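# Push the cap onto the marker using two arms

## Task

Use the robot to press the cap fully onto the marker, so that the capped marker ends up resting entirely on the table with nothing but the table supporting it. At the moment the cap first becomes fully seated, the robot must be in contact with the cap or the marker; seating without any robot contact counts as a failure. Afterwards, open the grippers and pull both arms away.

## Robot and tools

ROBOT. Two 7-joint arms, left_arm and right_arm, hang from a single upright column behind the near edge of the table. Each arm has a two-finger gripper. Joint column order for each arm is: shoulder pitch, shoulder roll, upper arm roll, elbow, forearm roll, wrist pitch, wrist yaw. When both arms get equal joint values they take mirrored postures. Keep the arms from colliding or pressing on each other, because that can end the scene.

FRAME. Every reported position uses one shared scene frame in metres. z = 0 is the table top and +z points up. +x points away from the robot across the table. The origin sits 0.07 m behind the midpoint of the table's near edge. left_arm is the robot's own left and lies on the +y side; this says nothing about which side of an image it appears on. The robot faces roughly +x, possibly turned slightly about the column. Printed hand positions can be wrong, more so at long reach. On a gripper, the fingers point along its +z axis and close along its y axis. end_effector_position is the point between the closed finger pads. Closing pushes the fingertips about 17 mm farther along +z.

execute_actions(actions). This is a list of up to 15 actions, run in order. Each action is a table of up to 15 rows, and each row lasts one 1/30 s step. If a table has fewer rows, its final row repeats until all 15 steps are used. Every row is a single list covering both arms: 16 numbers, each in [-1, 1]. The first 8 are left_arm (7 joints, then opening) and the next 8 are right_arm in the same layout. Include all 16 even when only one arm moves. Joint numbers are scaled offsets measured from each joint's angle at the start of that action, not from the previous row. For the first action in a call, that start is the last reported angle. A value of 1.0 equals 0.9738 rad for shoulder pitch, 0.9684 for shoulder roll, 1.598 for upper arm roll, 1.604 for elbow, 3.238 for forearm roll, and 3.249 for wrist pitch and wrist yaw. Opening is absolute, not an offset: +1 is fully open and -1 is closed. A full close takes at least about 0.5 s. An empty list changes nothing and just returns the current state and images.

Joint ranges in rad: shoulder pitch -1.396 to 2.000 on left_arm and -1.300 to 2.000 on right_arm. For both arms: shoulder roll -0.175 to 2.000, upper arm roll -1.571 to 1.571, elbow 0.000 to 2.443, forearm roll -1.571 to 1.571, wrist pitch -0.785 to 0.785, wrist yaw -1.571 to 1.571. The true ends may be off by up to 0.017 rad. An action that would push a joint outward more than 0.017 rad beyond its range is rejected for both arms. If the first action of a call is rejected, or any action is malformed, the whole call does nothing. A joint that is requested beyond its real end is stopped at that end, and the result then reports "joint sent to its limit".

MOTION LIMITS. Each joint's command may only lead its measured angle by a fixed amount: 0.0738 rad for shoulder pitch, 0.0684 for shoulder roll, 0.113 for upper arm roll, 0.119 for elbow, 0.403 for forearm roll, and 0.414 for each wrist joint. Commands that would place a gripper more than 70 mm from where it is get scaled back. As a result, large changes need several actions. Any part of a move left unfinished should be sent again.

move(target, speed, blocking). target is one row of 16 numbers, laid out exactly like an execute_actions row. Its joint values are scaled offsets from the Joint positions in the most recent result that showed them; the current arm pose is not the reference. Finger openings are absolute and applied immediately. All joints travel in step, so the hands follow curved paths, and nothing avoids obstacles. speed is in rad/s, from 0.01 to 2 (default 0.5), and applies to the joint with the longest way to go. A path takes between 0.5 and 10 s. Faster contact hits harder, and aiming deeper past a contact presses harder. With blocking=false, the call returns after 0.5 s while the motion continues. Use wait(0) to check on it, or use stop. Until the move is over, other moves and actions are refused. The result includes a "move:" line giving the ending (done, off_target, moving, held, fault), limits=held or limits=none, and each arm's joint farthest from its target.

wait(seconds): 0 to 10. The arms keep their last commands during the wait. It returns early if a running move finishes.

stop(): brings a running move to rest. A fast arm needs more room to stop. The fingers keep going.

zoom_image(camera, region): camera is cam_left_wrist or cam_right_wrist. region is [x0, y0, x1, y1] in pixels of that camera's last image (896x504, origin at the top-left), at most 504 by 504.

finished_scene(scene): ends the current scene, given by its number, after the last command has been held. This cannot be undone, so call it only once the capped marker rests stably on its own.

RESULTS. The state line shows each gripper's end_effector_position (m) and end_effector_quat_wxyz. Joint positions and Joint velocities list each arm's 7 joints (rad, rad/s) followed by the finger-pad gap (m; 0.145 when fully open). Joint targets shows the angles currently being commanded. grip_measured is the measured opening on the same scale as the commanded opening. To hold something, command an opening well below grip_measured; the lower the command, the harder the squeeze, up to about 10 N per pad on objects up to about 11 cm wide. "joint command not followed" means a clearance check changed some joint targets. FAULT lines report an arm stop. MOTOR HOT appears from 85 °C, and an OVER-TEMPERATURE FAULT occurs at 100 °C. Camera calibration lists K, distortion and T_world_to_cam for each wrist camera, computed from joint readings. These can be off by a few millimetres and about half a degree.

AVOID. Knocking the marker, the cap or anything else off the table. Dropping or letting objects slip. Slamming into things, hard impacts, very hard pushes, and squeezing so fast that the fingers spring open. Long heavy holds, which heat the motors. Arm contact with the other arm. The simulation keeps running while you compose a reply, holding your last command. Loose objects can occasionally get nudged by outside pushes.

Each tool is called after ">>>" by a JSON object that holds its "api" and its "payload".

## Session

>>> {"api": "execute_actions", "payload": {"actions": []}}

Scene clock: 0.00 s.
left_arm: end_effector_position=(+0.2487, +0.1088, +0.1782) grip_measured=+1.00 end_effector_quat_wxyz=(+0.422, +0.671, -0.351, +0.499) | right_arm: end_effector_position=(+0.3283, -0.1337, +0.3162) grip_measured=+1.00 end_effector_quat_wxyz=(-0.360, +0.395, +0.525, +0.662)
Joint positions: left_arm=[ 0.255  0.648 -0.587  1.391  0.692  0.011  1.017  0.145] | right_arm=[ 0.239  0.739  0.087  1.34   0.766 -0.321  1.427  0.145]
Joint velocities: left_arm=[ 0.011 -0.011  0.002  0.007 -0.037 -0.037 -0.007 -0.   ] | right_arm=[ 0.033 -0.077 -0.022 -0.022 -0.022 -0.037 -0.022 -0.   ]
Joint targets: left_arm=[0.255 0.648 -0.587 1.391 0.692 0.011 1.017] | right_arm=[0.239 0.739 0.087 1.340 0.766 -0.321 1.427]

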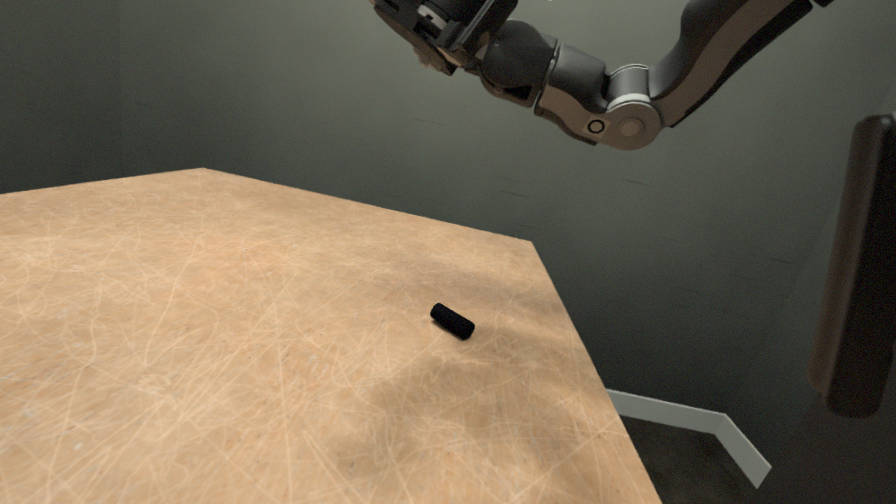

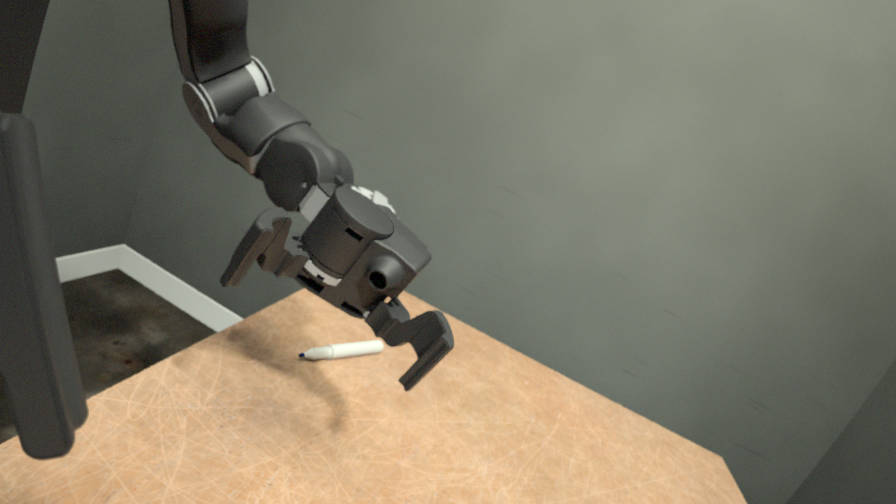

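>>> {"api": "zoom_image", "payload": {"camera": "cam_left_wrist", "region": [400, 285, 510, 355]}}

>>> {"api": "zoom_image", "payload": {"camera": "cam_right_wrist", "region": [200, 170, 480, 410]}}

Region (400, 285, 510, 355) of cam_left_wrist's 896x504 image, scaled by 4.582, with more detail than that image has; it fills the top 321 rows of this view, and the rest is white.

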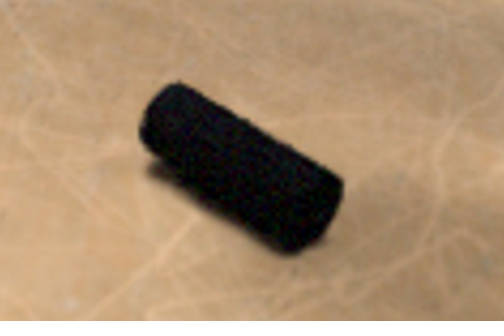

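Region (200, 170, 480, 410) of cam_right_wrist's 896x504 image, scaled by 1.800, with more detail than that image has; it fills the top 432 rows of this view, and the rest is white.

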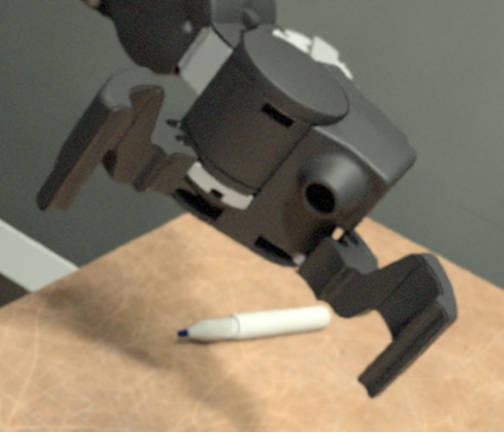

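>>> {"api": "move", "payload": {"target": [0.802,0.348,-0.571,-0.271,-0.337,-0.194,-0.014,0.0,0.638,0.430,-0.962,0.080,-0.281,-0.064,-0.0945,0.0], "speed": 0.7}}

Scene clock: 78.83 s.
left_arm: end_effector_position=(+0.2176, +0.3963, +0.1029) grip_measured=+0.00 end_effector_quat_wxyz=(-0.001, -0.520, +0.854, +0.001) | right_arm: end_effector_position=(+0.2380, -0.2071, +0.1014) grip_measured=+0.00 end_effector_quat_wxyz=(-0.167, +0.289, +0.941, +0.049)
Joint positions: left_arm=[ 1.034  0.987 -1.496  0.956 -0.397 -0.616  0.978  0.076] | right_arm=[ 0.858  1.155 -1.448  1.467 -0.142 -0.526  1.125  0.076]
Joint velocities: left_arm=[-0.011  0.011 -0.007 -0.002  0.095  0.037 -0.081  0.   ] | right_arm=[ 0.011  0.033  0.012  0.007 -0.037  0.022  0.007 -0.   ]
Joint targets: left_arm=[1.036 0.985 -1.500 0.956 -0.399 -0.619 0.972] | right_arm=[0.861 1.155 -1.450 1.468 -0.144 -0.529 1.120]
move: done; limits=none; left_arm: farthest joint: the wrist yaw, 0.007 radians from its target (0.046 radians at the start); right_arm: farthest joint: the wrist yaw, 0.006 radians from its target (0.307 radians at the start)
camera_calibration (this result's frames):
cam_left_wrist: T_world_to_cam=[[-0.813127, 0.48558, 0.320993, -0.048307], [0.560761, 0.801364, 0.20824, -0.452646], [-0.156115, 0.349325, -0.923905, 0.0498097], [0, 0, 0, 1]] pos_world=[0.222322, 0.368791, 0.155784]
cam_right_wrist: T_world_to_cam=[[0.40583, 0.831526, -0.379298, 0.125986], [0.870699, -0.477913, -0.116111, -0.285402], [-0.277821, -0.283133, -0.917961, 0.157721], [0, 0, 0, 1]] pos_world=[0.241188, -0.196502, 0.15943]

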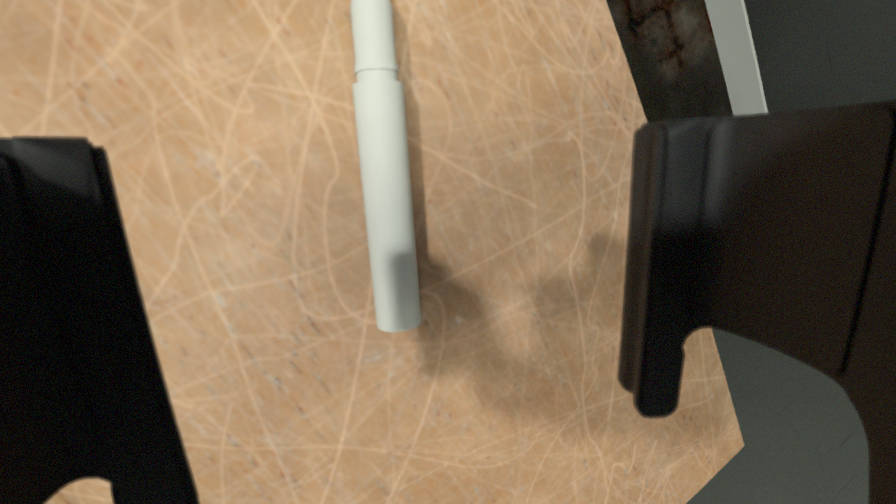

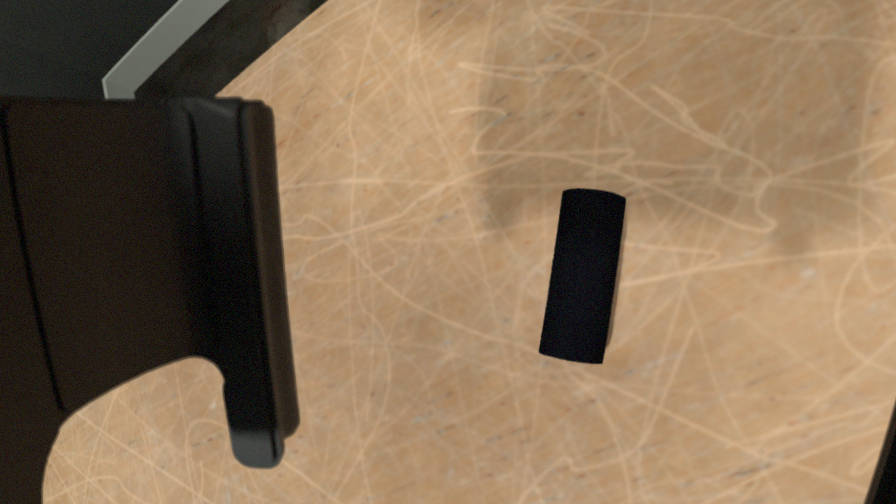

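>>> {"api": "zoom_image", "payload": {"camera": "cam_right_wrist", "region": [480, 170, 690, 380]}}

Region (480, 170, 690, 380) of cam_right_wrist's 896x504 image, scaled by 2.400, with more detail than that image has.

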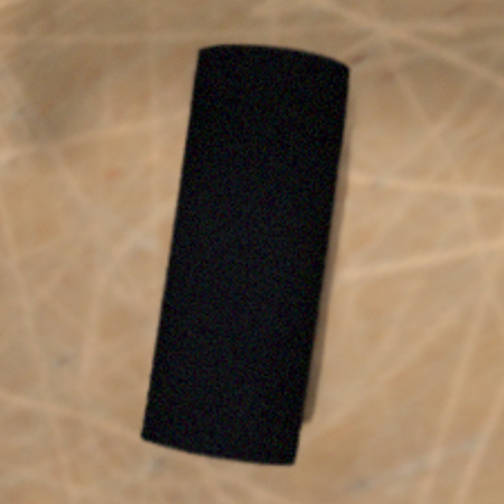

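>>> {"api": "move", "payload": {"target": [-0.199,-0.200,-0.002,-0.162,-0.0767,0.0451,-0.0976,-0.3,-0.186,-0.170,-0.001,-0.145,-0.0538,-0.0055,-0.0712,-0.3], "speed": 0.3}}

Scene clock: 105.77 s.
left_arm: end_effector_position=(+0.2160, +0.4023, +0.0269) grip_measured=-0.30 end_effector_quat_wxyz=(+0.061, -0.522, +0.850, +0.040) | right_arm: end_effector_position=(+0.2250, -0.2061, +0.0319) grip_measured=-0.30 end_effector_quat_wxyz=(-0.165, +0.300, +0.938, +0.050)
Joint positions: left_arm=[ 0.84   0.793 -1.497  0.697 -0.644 -0.473  0.667  0.053] | right_arm=[ 0.675  0.99  -1.448  1.235 -0.315 -0.54   0.9    0.053]
Joint velocities: left_arm=[-0.033  0.011  0.002 -0.007 -0.022 -0.022 -0.022  0.   ] | right_arm=[ 0.033 -0.011  0.012 -0.007 -0.051  0.037 -0.007 -0.   ]
Joint targets: left_arm=[0.840 0.793 -1.499 0.696 -0.646 -0.470 0.661] | right_arm=[0.676 0.990 -1.449 1.234 -0.317 -0.543 0.894]
move: done; limits=none; left_arm: farthest joint: the wrist yaw, 0.006 radians from its target (0.317 radians at the start); right_arm: farthest joint: the wrist yaw, 0.006 radians from its target (0.232 radians at the start)
camera_calibration (this result's frames):
cam_left_wrist: T_world_to_cam=[[-0.837632, 0.436877, 0.32789, -0.00336424], [0.536776, 0.769561, 0.3459, -0.42647], [-0.101216, 0.46574, -0.879114, -0.0826598], [0, 0, 0, 1]] pos_world=[0.217735, 0.368163, 0.0759515]
cam_right_wrist: T_world_to_cam=[[0.42661, 0.82025, -0.381044, 0.0970792], [0.85919, -0.499132, -0.112515, -0.283608], [-0.282482, -0.279389, -0.917685, 0.0923826], [0, 0, 0, 1]] pos_world=[0.228354, -0.195376, 0.0898593]

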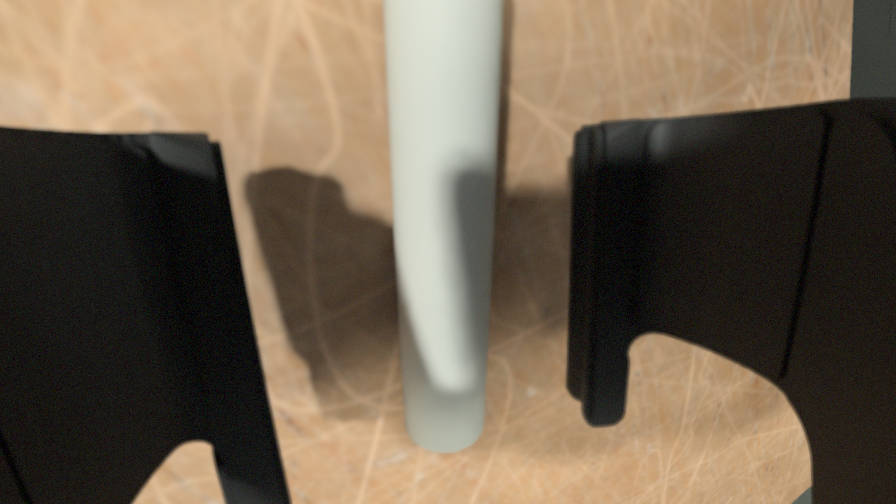

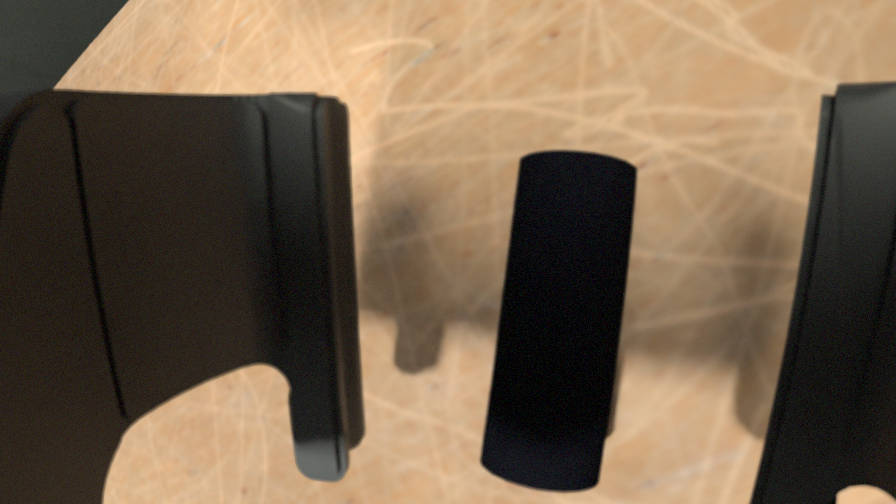

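>>> {"api": "move", "payload": {"target": [-0.019,-0.019,-0.001,-0.016,-0.0076,0.005,-0.012,-0.3,-0.017,-0.016,0,-0.014,-0.0055,-0.002,-0.0095,-0.3], "speed": 0.1}}

Scene clock: 111.93 s.
left_arm: end_effector_position=(+0.2157, +0.4028, +0.0208) grip_measured=-0.30 end_effector_quat_wxyz=(+0.068, -0.520, +0.850, +0.042) | right_arm: end_effector_position=(+0.2237, -0.2057, +0.0260) grip_measured=-0.30 end_effector_quat_wxyz=(-0.164, +0.301, +0.938, +0.052)
Joint positions: left_arm=[ 0.823  0.776 -1.497  0.672 -0.667 -0.46   0.634  0.053] | right_arm=[ 0.66   0.976 -1.448  1.214 -0.332 -0.543  0.875  0.053]
Joint velocities: left_arm=[-0.033  0.011 -0.012 -0.002 -0.066  0.007 -0.037 -0.   ] | right_arm=[ 0.033  0.033 -0.012 -0.002  0.081 -0.022  0.007 -0.   ]
Joint targets: left_arm=[0.821 0.775 -1.498 0.671 -0.669 -0.456 0.628] | right_arm=[0.659 0.975 -1.448 1.213 -0.333 -0.547 0.869]
move: done; limits=none; left_arm: farthest joint: the wrist yaw, 0.006 radians from its target (0.039 radians at the start); right_arm: farthest joint: the wrist yaw, 0.006 radians from its target (0.031 radians at the start)
camera_calibration (this result's frames):
cam_left_wrist: T_world_to_cam=[[-0.83909, 0.437047, 0.323911, -0.00150187], [0.536602, 0.76279, 0.360845, -0.422168], [-0.0893702, 0.476593, -0.87457, -0.0952872], [0, 0, 0, 1]] pos_world=[0.21676, 0.368095, 0.0694882]
cam_right_wrist: T_world_to_cam=[[0.428872, 0.821043, -0.376772, 0.0946643], [0.858989, -0.499756, -0.111274, -0.283009], [-0.279655, -0.275921, -0.919598, 0.0868751], [0, 0, 0, 1]] pos_world=[0.226798, -0.195188, 0.0840654]

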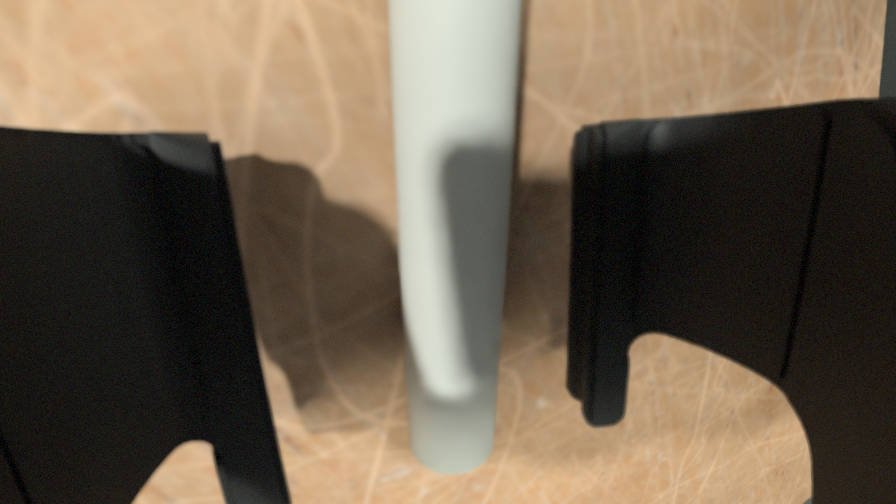

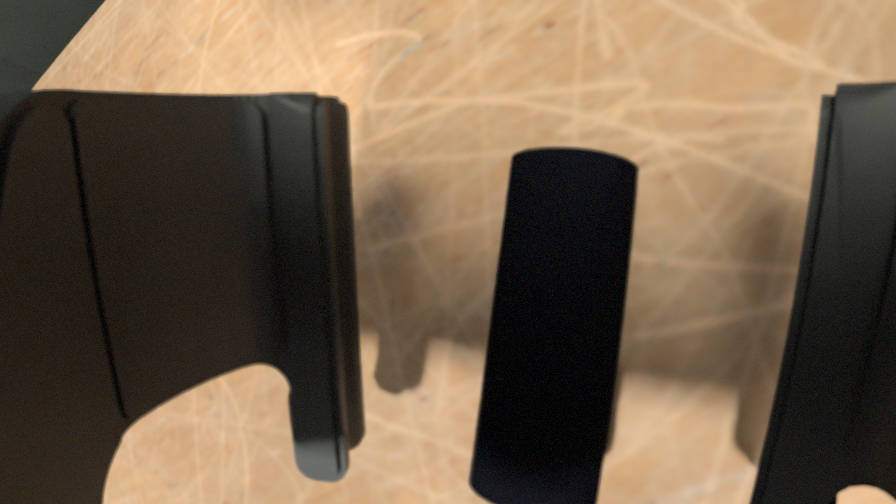

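>>> {"api": "move", "payload": {"target": [-0.014,-0.013,-0.001,-0.011,-0.005,0.004,-0.010,-0.3,-0.018,-0.017,0,-0.014,-0.0055,-0.002,-0.010,-0.3], "speed": 0.1}}

Scene clock: 114.73 s.
left_arm: end_effector_position=(+0.2159, +0.4030, +0.0167) grip_measured=-0.30 end_effector_quat_wxyz=(+0.075, -0.519, +0.850, +0.041) | right_arm: end_effector_position=(+0.2217, -0.2048, +0.0200) grip_measured=-0.30 end_effector_quat_wxyz=(-0.164, +0.300, +0.938, +0.055)
Joint positions: left_arm=[ 0.812  0.766 -1.497  0.655 -0.681 -0.45   0.608  0.053] | right_arm=[ 0.644  0.961 -1.448  1.193 -0.348 -0.546  0.848  0.053]
Joint velocities: left_arm=[-0.033  0.033 -0.012 -0.022  0.022 -0.11  -0.051  0.   ] | right_arm=[-0.033 -0.033 -0.002 -0.012 -0.022  0.037  0.007 -0.   ]
Joint targets: left_arm=[0.809 0.764 -1.498 0.654 -0.683 -0.447 0.602] | right_arm=[0.643 0.960 -1.448 1.192 -0.350 -0.550 0.842]
move: done; limits=none; left_arm: farthest joint: the wrist yaw, 0.006 radians from its target (0.033 radians at the start); right_arm: farthest joint: the wrist yaw, 0.006 radians from its target (0.032 radians at the start)
camera_calibration (this result's frames):
cam_left_wrist: T_world_to_cam=[[-0.841437, 0.437755, 0.316786, 0.000218418], [0.534704, 0.759102, 0.371288, -0.41916], [-0.0779397, 0.481803, -0.872807, -0.103498], [0, 0, 0, 1]] pos_world=[0.216244, 0.367955, 0.0652263]
cam_right_wrist: T_world_to_cam=[[0.4305, 0.822717, -0.371222, 0.0923137], [0.858941, -0.499781, -0.111535, -0.281531], [-0.277291, -0.270842, -0.921821, 0.0816011], [0, 0, 0, 1]] pos_world=[0.224705, -0.194551, 0.0780899]

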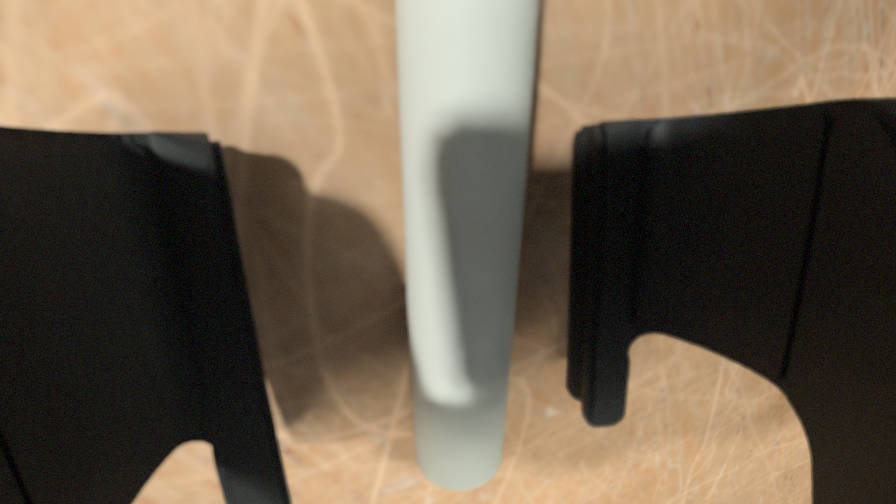

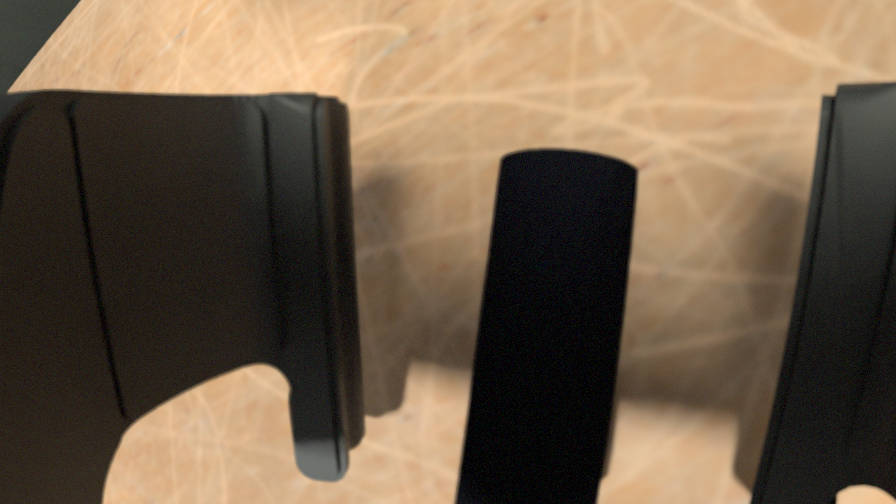

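>>> {"api": "move", "payload": {"target": [0,0,0,0,0,0,0.009,-0.6,-0.013,-0.012,0,-0.010,-0.004,-0.001,-0.005,-0.55], "speed": 0.06}}

Scene clock: 116.93 s.
left_arm: end_effector_position=(+0.2125, +0.4047, +0.0167) grip_measured=-0.60 end_effector_quat_wxyz=(+0.069, -0.520, +0.850, +0.051) | right_arm: end_effector_position=(+0.2197, -0.2054, +0.0157) grip_measured=-0.55 end_effector_quat_wxyz=(-0.164, +0.300, +0.938, +0.053)
Joint positions: left_arm=[ 0.812  0.766 -1.497  0.655 -0.682 -0.45   0.631  0.03 ] | right_arm=[ 0.633  0.951 -1.448  1.178 -0.36  -0.546  0.838  0.034]
Joint velocities: left_arm=[ 0.033  0.011 -0.002 -0.012  0.007 -0.037 -0.022  0.   ] | right_arm=[-0.033 -0.011 -0.017  0.022 -0.007 -0.037 -0.037  0.   ]
Joint targets: left_arm=[0.812 0.766 -1.497 0.655 -0.682 -0.450 0.637] | right_arm=[0.632 0.949 -1.448 1.177 -0.361 -0.549 0.832]
move: done; limits=none; left_arm: farthest joint: the wrist yaw, 0.006 radians from its target (0.029 radians at the start); right_arm: farthest joint: the wrist yaw, 0.006 radians from its target (0.016 radians at the start)
camera_calibration (this result's frames):
cam_left_wrist: T_world_to_cam=[[-0.836331, 0.431121, 0.33865, -0.00218476], [0.539473, 0.757119, 0.368428, -0.418864], [-0.0975615, 0.490821, -0.865781, -0.104198], [0, 0, 0, 1]] pos_world=[0.213973, 0.369214, 0.0648489]
cam_right_wrist: T_world_to_cam=[[0.429221, 0.821509, -0.375355, 0.0922486], [0.859127, -0.499584, -0.110981, -0.280613], [-0.278693, -0.274842, -0.920213, 0.0763974], [0, 0, 0, 1]] pos_world=[0.222778, -0.194975, 0.0737852]

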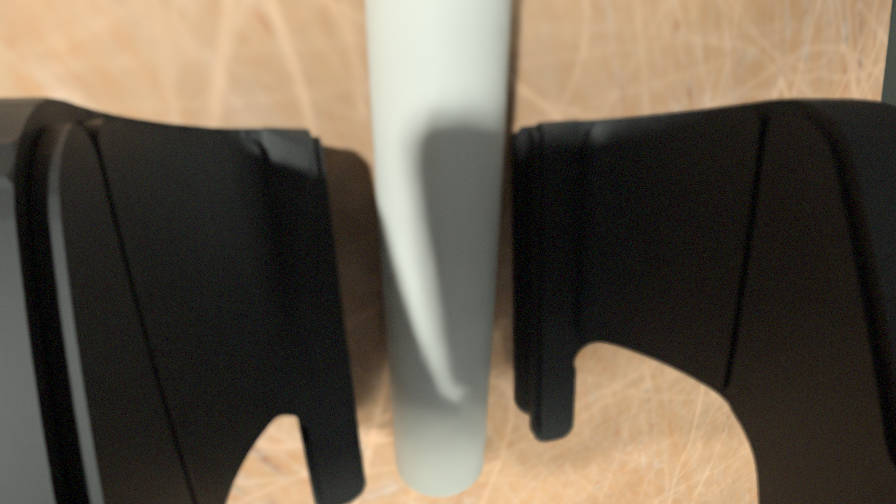

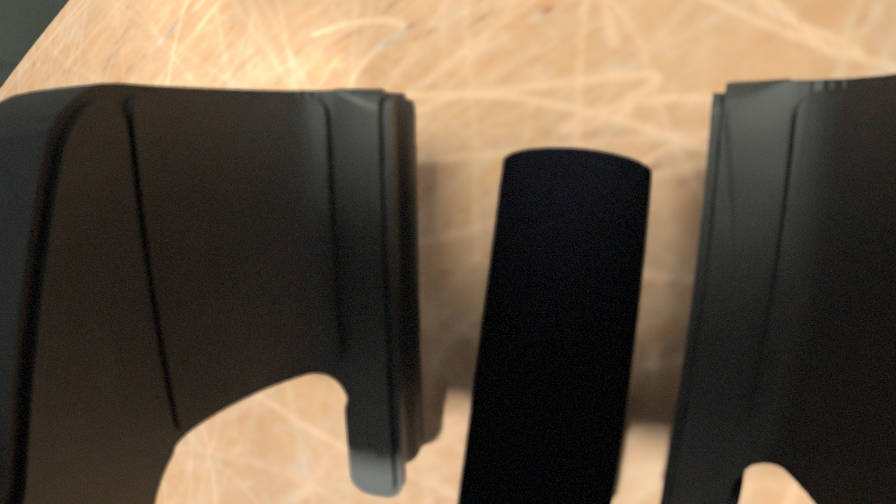

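>>> {"api": "execute_actions", "payload": {"actions": [[[0,0,0,0,0,0,0,-0.64,0,0,0,0,0,0,0,-0.6],[0,0,0,0,0,0,0,-0.66,0,0,0,0,0,0,0,-0.63],[0,0,0,0,0,0,0,-0.68,0,0,0,0,0,0,0,-0.66],[0,0,0,0,0,0,0,-0.7,0,0,0,0,0,0,0,-0.69],[0,0,0,0,0,0,0,-0.72,0,0,0,0,0,0,0,-0.72],[0,0,0,0,0,0,0,-0.74,0,0,0,0,0,0,0,-0.74],[0,0,0,0,0,0,0,-0.76,0,0,0,0,0,0,0,-0.76],[0,0,0,0,0,0,0,-0.78,0,0,0,0,0,0,0,-0.78],[0,0,0,0,0,0,0,-0.8,0,0,0,0,0,0,0,-0.8],[0,0,0,0,0,0,0,-0.83,0,0,0,0,0,0,0,-0.83],[0,0,0,0,0,0,0,-0.86,0,0,0,0,0,0,0,-0.86],[0,0,0,0,0,0,0,-0.9,0,0,0,0,0,0,0,-0.9],[0,0,0,0,0,0,0,-0.94,0,0,0,0,0,0,0,-0.94],[0,0,0,0,0,0,0,-0.97,0,0,0,0,0,0,0,-0.97],[0,0,0,0,0,0,0,-1,0,0,0,0,0,0,0,-1]]]}}

Scene clock: 120.87 s.
left_arm: end_effector_position=(+0.2125, +0.4047, +0.0167) grip_measured=-0.77 end_effector_quat_wxyz=(+0.069, -0.520, +0.850, +0.051) | right_arm: end_effector_position=(+0.2197, -0.2054, +0.0157) grip_measured=-0.75 end_effector_quat_wxyz=(-0.164, +0.300, +0.938, +0.053)
Joint positions: left_arm=[ 0.812  0.766 -1.497  0.655 -0.682 -0.45   0.631  0.018] | right_arm=[ 0.633  0.951 -1.448  1.178 -0.36  -0.546  0.838  0.019]
Joint velocities: left_arm=[ 0.011 -0.011  0.012  0.012  0.007 -0.037 -0.066 -0.   ] | right_arm=[ 0.011 -0.077  0.002  0.002  0.037  0.007 -0.007 -0.   ]
Joint targets: left_arm=[0.812 0.766 -1.497 0.655 -0.682 -0.450 0.631] | right_arm=[0.633 0.951 -1.448 1.178 -0.360 -0.546 0.838]
camera_calibration (this result's frames):
cam_left_wrist: T_world_to_cam=[[-0.836331, 0.431121, 0.33865, -0.00218476], [0.539473, 0.757119, 0.368428, -0.418864], [-0.0975615, 0.490821, -0.865781, -0.104198], [0, 0, 0, 1]] pos_world=[0.213973, 0.369214, 0.0648489]
cam_right_wrist: T_world_to_cam=[[0.429221, 0.821509, -0.375355, 0.0922486], [0.859127, -0.499584, -0.110981, -0.280613], [-0.278693, -0.274842, -0.920213, 0.0763974], [0, 0, 0, 1]] pos_world=[0.222778, -0.194975, 0.0737852]

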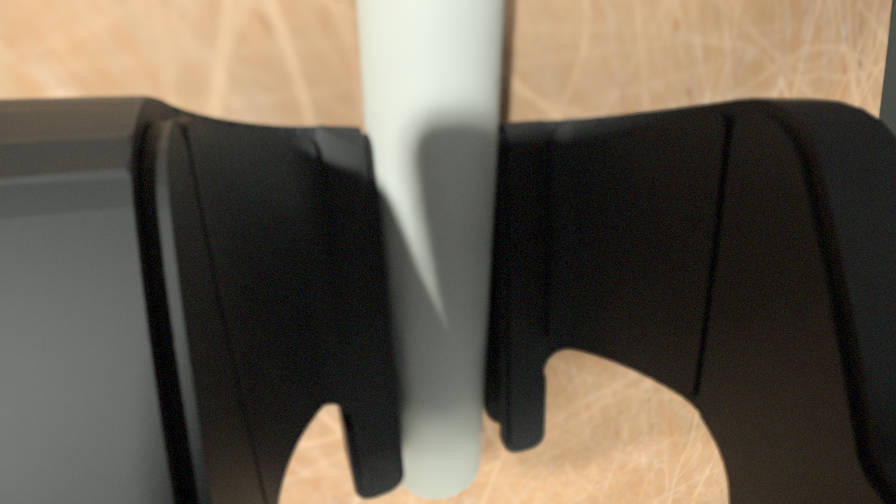

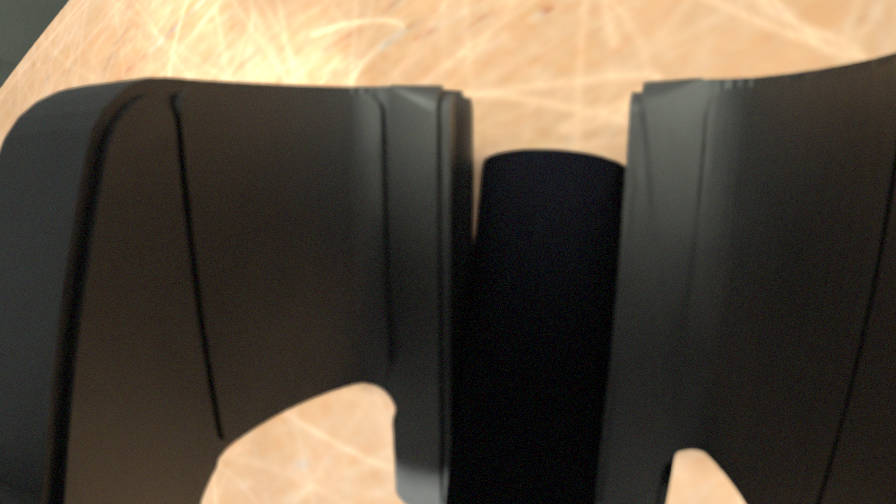

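>>> {"api": "move", "payload": {"target": [0.103,0.103,0,0.084,0.0395,-0.023,0.048,-1,0.104,0.095,0,0.081,0.030,0.003,0.040,-1], "speed": 0.3}}

Scene clock: 159.00 s.
left_arm: end_effector_position=(+0.2189, +0.4034, +0.0547) grip_measured=-0.77 end_effector_quat_wxyz=(+0.040, -0.530, +0.846, +0.028) | right_arm: end_effector_position=(+0.2332, -0.2056, +0.0538) grip_measured=-0.75 end_effector_quat_wxyz=(-0.163, +0.297, +0.939, +0.054)
Joint positions: left_arm=[ 0.912  0.865 -1.497  0.789 -0.555 -0.521  0.781  0.018] | right_arm=[ 0.734  1.042 -1.448  1.307 -0.264 -0.54   0.962  0.019]
Joint velocities: left_arm=[-0.055  0.011 -0.007 -0.002 -0.022 -0.007  0.007 -0.   ] | right_arm=[-0.033  0.055  0.002 -0.027  0.007 -0.022 -0.007 -0.   ]
Joint targets: left_arm=[0.912 0.865 -1.497 0.790 -0.554 -0.525 0.787] | right_arm=[0.734 1.043 -1.448 1.308 -0.262 -0.537 0.968]
move: done; limits=none; left_arm: farthest joint: the wrist yaw, 0.006 radians from its target (0.156 radians at the start); right_arm: farthest joint: the wrist yaw, 0.006 radians from its target (0.130 radians at the start)
camera_calibration (this result's frames):
cam_left_wrist: T_world_to_cam=[[-0.837684, 0.436874, 0.327761, -0.0104763], [0.530879, 0.792273, 0.300783, -0.443903], [-0.128272, 0.425962, -0.895602, -0.0355363], [0, 0, 0, 1]] pos_world=[0.222324, 0.371406, 0.105126]
cam_right_wrist: T_world_to_cam=[[0.424995, 0.825344, -0.371733, 0.102447], [0.862612, -0.493751, -0.110048, -0.287671], [-0.274371, -0.273892, -0.921794, 0.114416], [0, 0, 0, 1]] pos_world=[0.236002, -0.195254, 0.111893]

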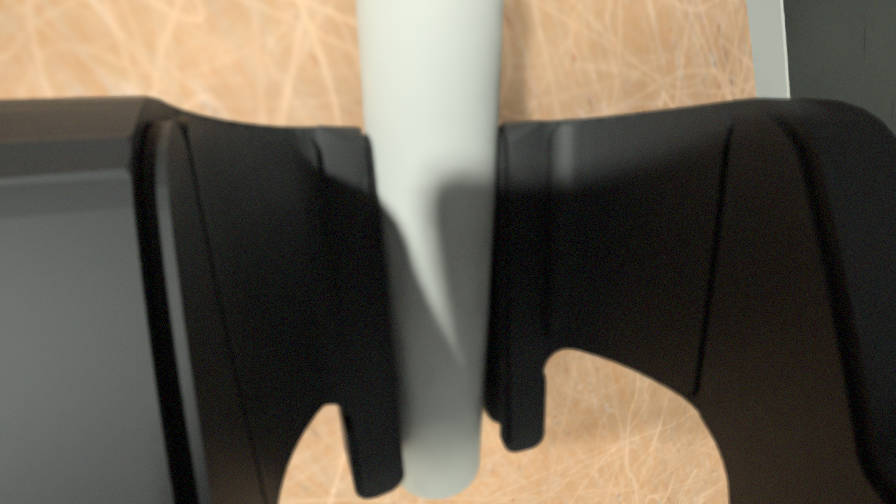

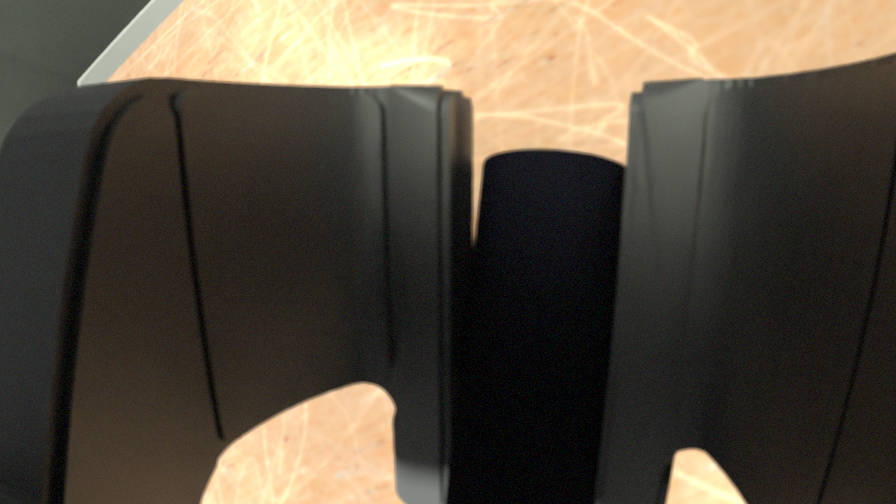

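>>> {"api": "move", "payload": {"target": [-0.333,-0.118,0.186,0.431,-0.043,0.289,0.134,-1,-0.118,-0.424,0.155,0.015,0.071,0.301,-0.020,-1], "speed": 0.7}}

Scene clock: 163.50 s.
left_arm: end_effector_position=(+0.1990, +0.2419, +0.0499) grip_measured=-0.77 end_effector_quat_wxyz=(+0.067, -0.646, +0.758, +0.054) | right_arm: end_effector_position=(+0.2631, -0.0499, +0.0444) grip_measured=-0.75 end_effector_quat_wxyz=(-0.135, +0.623, +0.763, +0.107)
Joint positions: left_arm=[ 0.59   0.75  -1.204  1.48  -0.693  0.414  1.21   0.018] | right_arm=[ 0.622  0.63  -1.205  1.329 -0.036  0.435  0.903  0.019]
Joint velocities: left_arm=[-0.033 -0.055  0.012 -0.017 -0.037  0.051 -0.051 -0.   ] | right_arm=[ 0.055  0.011  0.007  0.002  0.037 -0.037 -0.037 -0.   ]
Joint targets: left_arm=[0.588 0.751 -1.200 1.480 -0.694 0.418 1.216] | right_arm=[0.619 0.631 -1.200 1.330 -0.035 0.438 0.897]
move: done; limits=none; left_arm: farthest joint: the wrist yaw, 0.006 radians from its target (0.435 radians at the start); right_arm: farthest joint: the wrist yaw, 0.006 radians from its target (0.065 radians at the start)
camera_calibration (this result's frames):
cam_left_wrist: T_world_to_cam=[[-0.934974, 0.153749, 0.319663, 0.133228], [0.273138, 0.887027, 0.37226, -0.279114], [-0.226315, 0.435366, -0.871342, 0.042457], [0, 0, 0, 1]] pos_world=[0.21041, 0.208614, 0.0983098]
cam_right_wrist: T_world_to_cam=[[0.871937, 0.308847, -0.37992, -0.18526], [0.288401, -0.951028, -0.111219, -0.109412], [-0.395664, -0.0125934, -0.918309, 0.201375], [0, 0, 0, 1]] pos_world=[0.272767, -0.044301, 0.102372]

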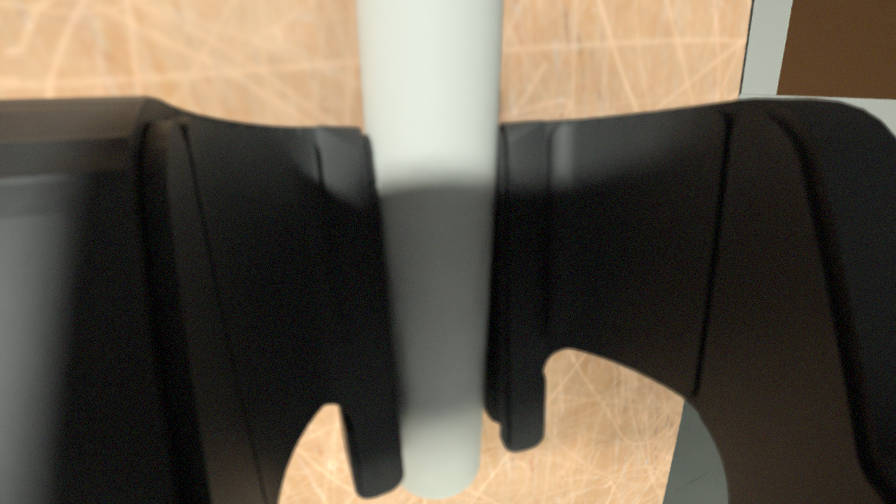

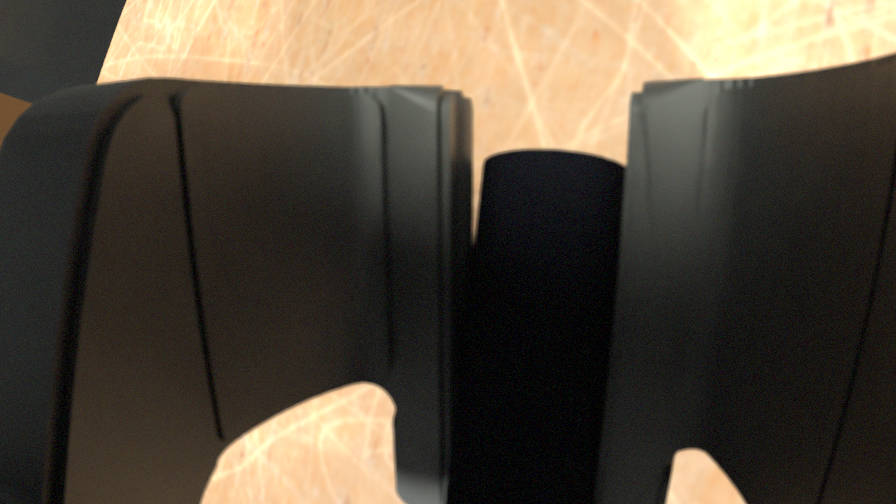

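>>> {"api": "move", "payload": {"target": [-0.049,-0.083,0.002,-0.099,-0.0056,-0.0145,-0.030,-1,0,0,0,0,0,0,0,-1], "speed": 0.2}}

Scene clock: 167.73 s.
left_arm: end_effector_position=(+0.1973, +0.2423, +0.0181) grip_measured=-0.77 end_effector_quat_wxyz=(+0.064, -0.648, +0.757, +0.058) | right_arm: end_effector_position=(+0.2631, -0.0499, +0.0444) grip_measured=-0.75 end_effector_quat_wxyz=(-0.135, +0.623, +0.763, +0.107)
Joint positions: left_arm=[ 0.543  0.671 -1.204  1.323 -0.709  0.37   1.119  0.018] | right_arm=[ 0.622  0.63  -1.205  1.329 -0.036  0.435  0.903  0.019]
Joint velocities: left_arm=[-0.033 -0.033 -0.037 -0.007  0.051 -0.007 -0.022  0.   ] | right_arm=[-0.011 -0.055  0.007  0.002  0.007  0.037 -0.081  0.   ]
Joint targets: left_arm=[0.542 0.670 -1.201 1.321 -0.711 0.367 1.113] | right_arm=[0.622 0.630 -1.205 1.329 -0.036 0.435 0.903]
move: done; limits=none; left_arm: farthest joint: the wrist yaw, 0.006 radians from its target (0.098 radians at the start); right_arm: farthest joint: the shoulder pitch, 0.000 radians from its target (0.000 radians at the start)
camera_calibration (this result's frames):
cam_left_wrist: T_world_to_cam=[[-0.933006, 0.148672, 0.327715, 0.142433], [0.271987, 0.88763, 0.371665, -0.267121], [-0.235634, 0.4359, -0.868601, 0.0158134], [0, 0, 0, 1]] pos_world=[0.209271, 0.209036, 0.0663376]
cam_right_wrist: T_world_to_cam=[[0.871937, 0.308847, -0.37992, -0.18526], [0.288401, -0.951028, -0.111219, -0.109412], [-0.395664, -0.0125934, -0.918309, 0.201375], [0, 0, 0, 1]] pos_world=[0.272767, -0.044301, 0.102372]

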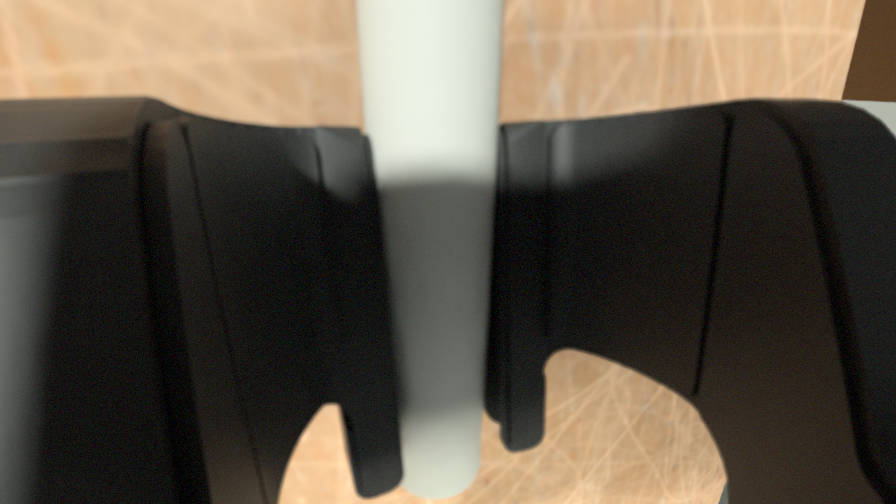

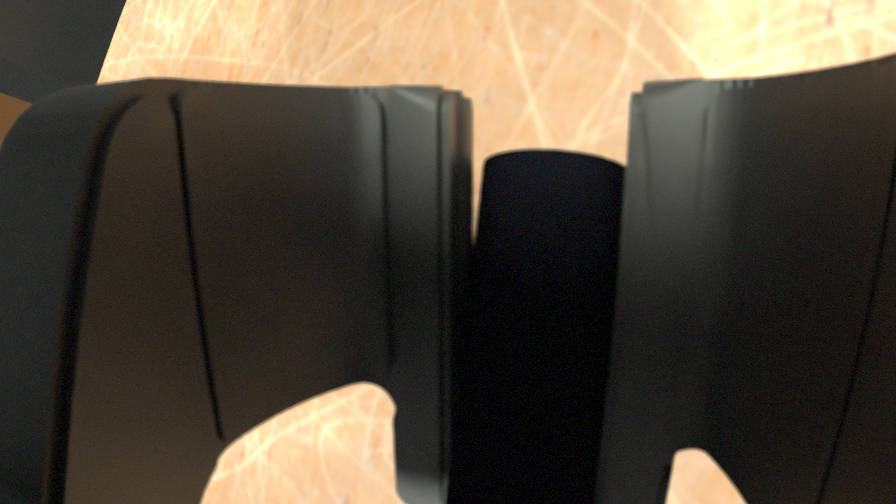

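No contact yet; lower ~4 mm more slowly.

>>> {"api": "move", "payload": {"target": [-0.008,-0.012,0,-0.014,-0.001,-0.003,-0.006,-1,0,0,0,0,0,0,0,-1], "speed": 0.05}}

Scene clock: 169.23 s.
left_arm: end_effector_position=(+0.1970, +0.2425, +0.0153) grip_measured=-0.77 end_effector_quat_wxyz=(+0.063, -0.648, +0.757, +0.058) | right_arm: end_effector_position=(+0.2631, -0.0499, +0.0444) grip_measured=-0.75 end_effector_quat_wxyz=(-0.135, +0.623, +0.763, +0.107)
Joint positions: left_arm=[ 0.54   0.664 -1.204  1.307 -0.71   0.364  1.112  0.018] | right_arm=[ 0.622  0.63  -1.205  1.329 -0.036  0.435  0.903  0.019]
Joint velocities: left_arm=[-0.077  0.033 -0.022  0.012  0.022 -0.007 -0.022 -0.   ] | right_arm=[ 0.011 -0.121 -0.012 -0.007 -0.007  0.007  0.051 -0.   ]
Joint targets: left_arm=[0.535 0.660 -1.204 1.301 -0.713 0.360 1.099] | right_arm=[0.622 0.630 -1.205 1.329 -0.036 0.435 0.903]
move: off_target (left_arm); limits=none; left_arm: farthest joint: the wrist yaw, 0.012 radians from its target (0.019 radians at the start); right_arm: farthest joint: the shoulder pitch, 0.000 radians from its target (0.000 radians at the start)
camera_calibration (this result's frames):
cam_left_wrist: T_world_to_cam=[[-0.932123, 0.148796, 0.330162, 0.142794], [0.273056, 0.887638, 0.370862, -0.266318], [-0.237881, 0.435842, -0.868018, 0.0136605], [0, 0, 0, 1]] pos_world=[0.209071, 0.209193, 0.0634796]
cam_right_wrist: T_world_to_cam=[[0.871937, 0.308847, -0.37992, -0.18526], [0.288401, -0.951028, -0.111219, -0.109412], [-0.395664, -0.0125934, -0.918309, 0.201375], [0, 0, 0, 1]] pos_world=[0.272767, -0.044301, 0.102372]

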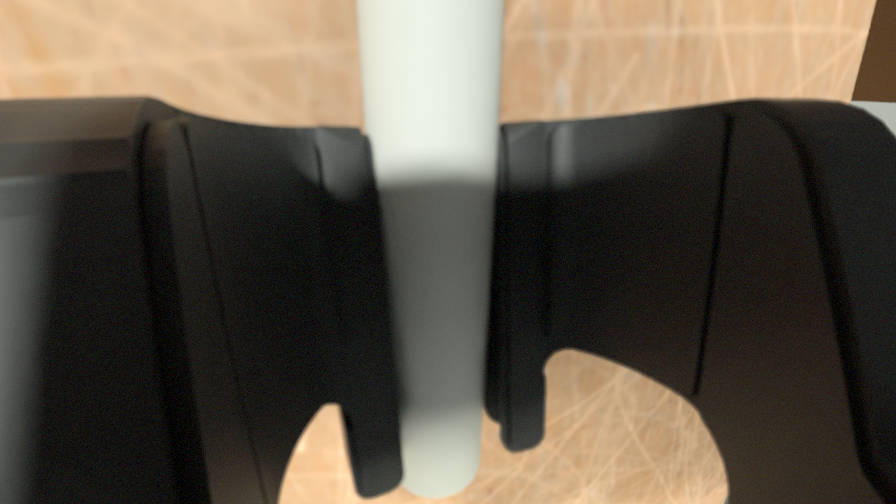

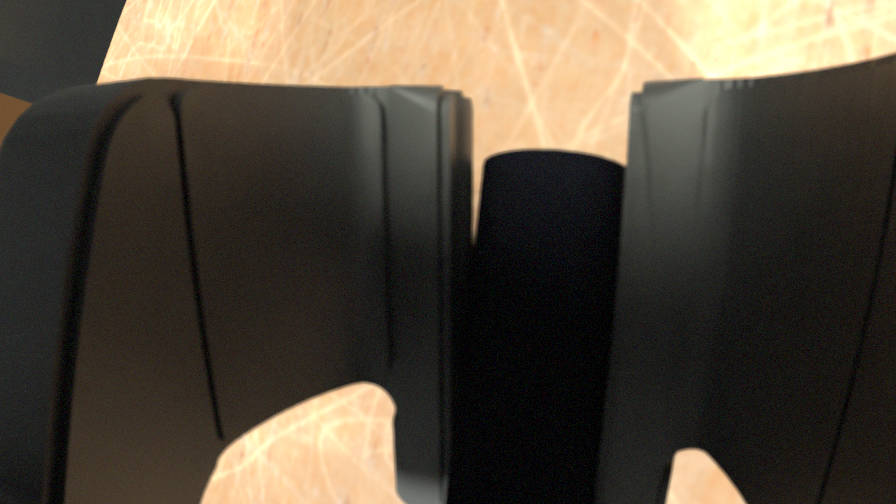

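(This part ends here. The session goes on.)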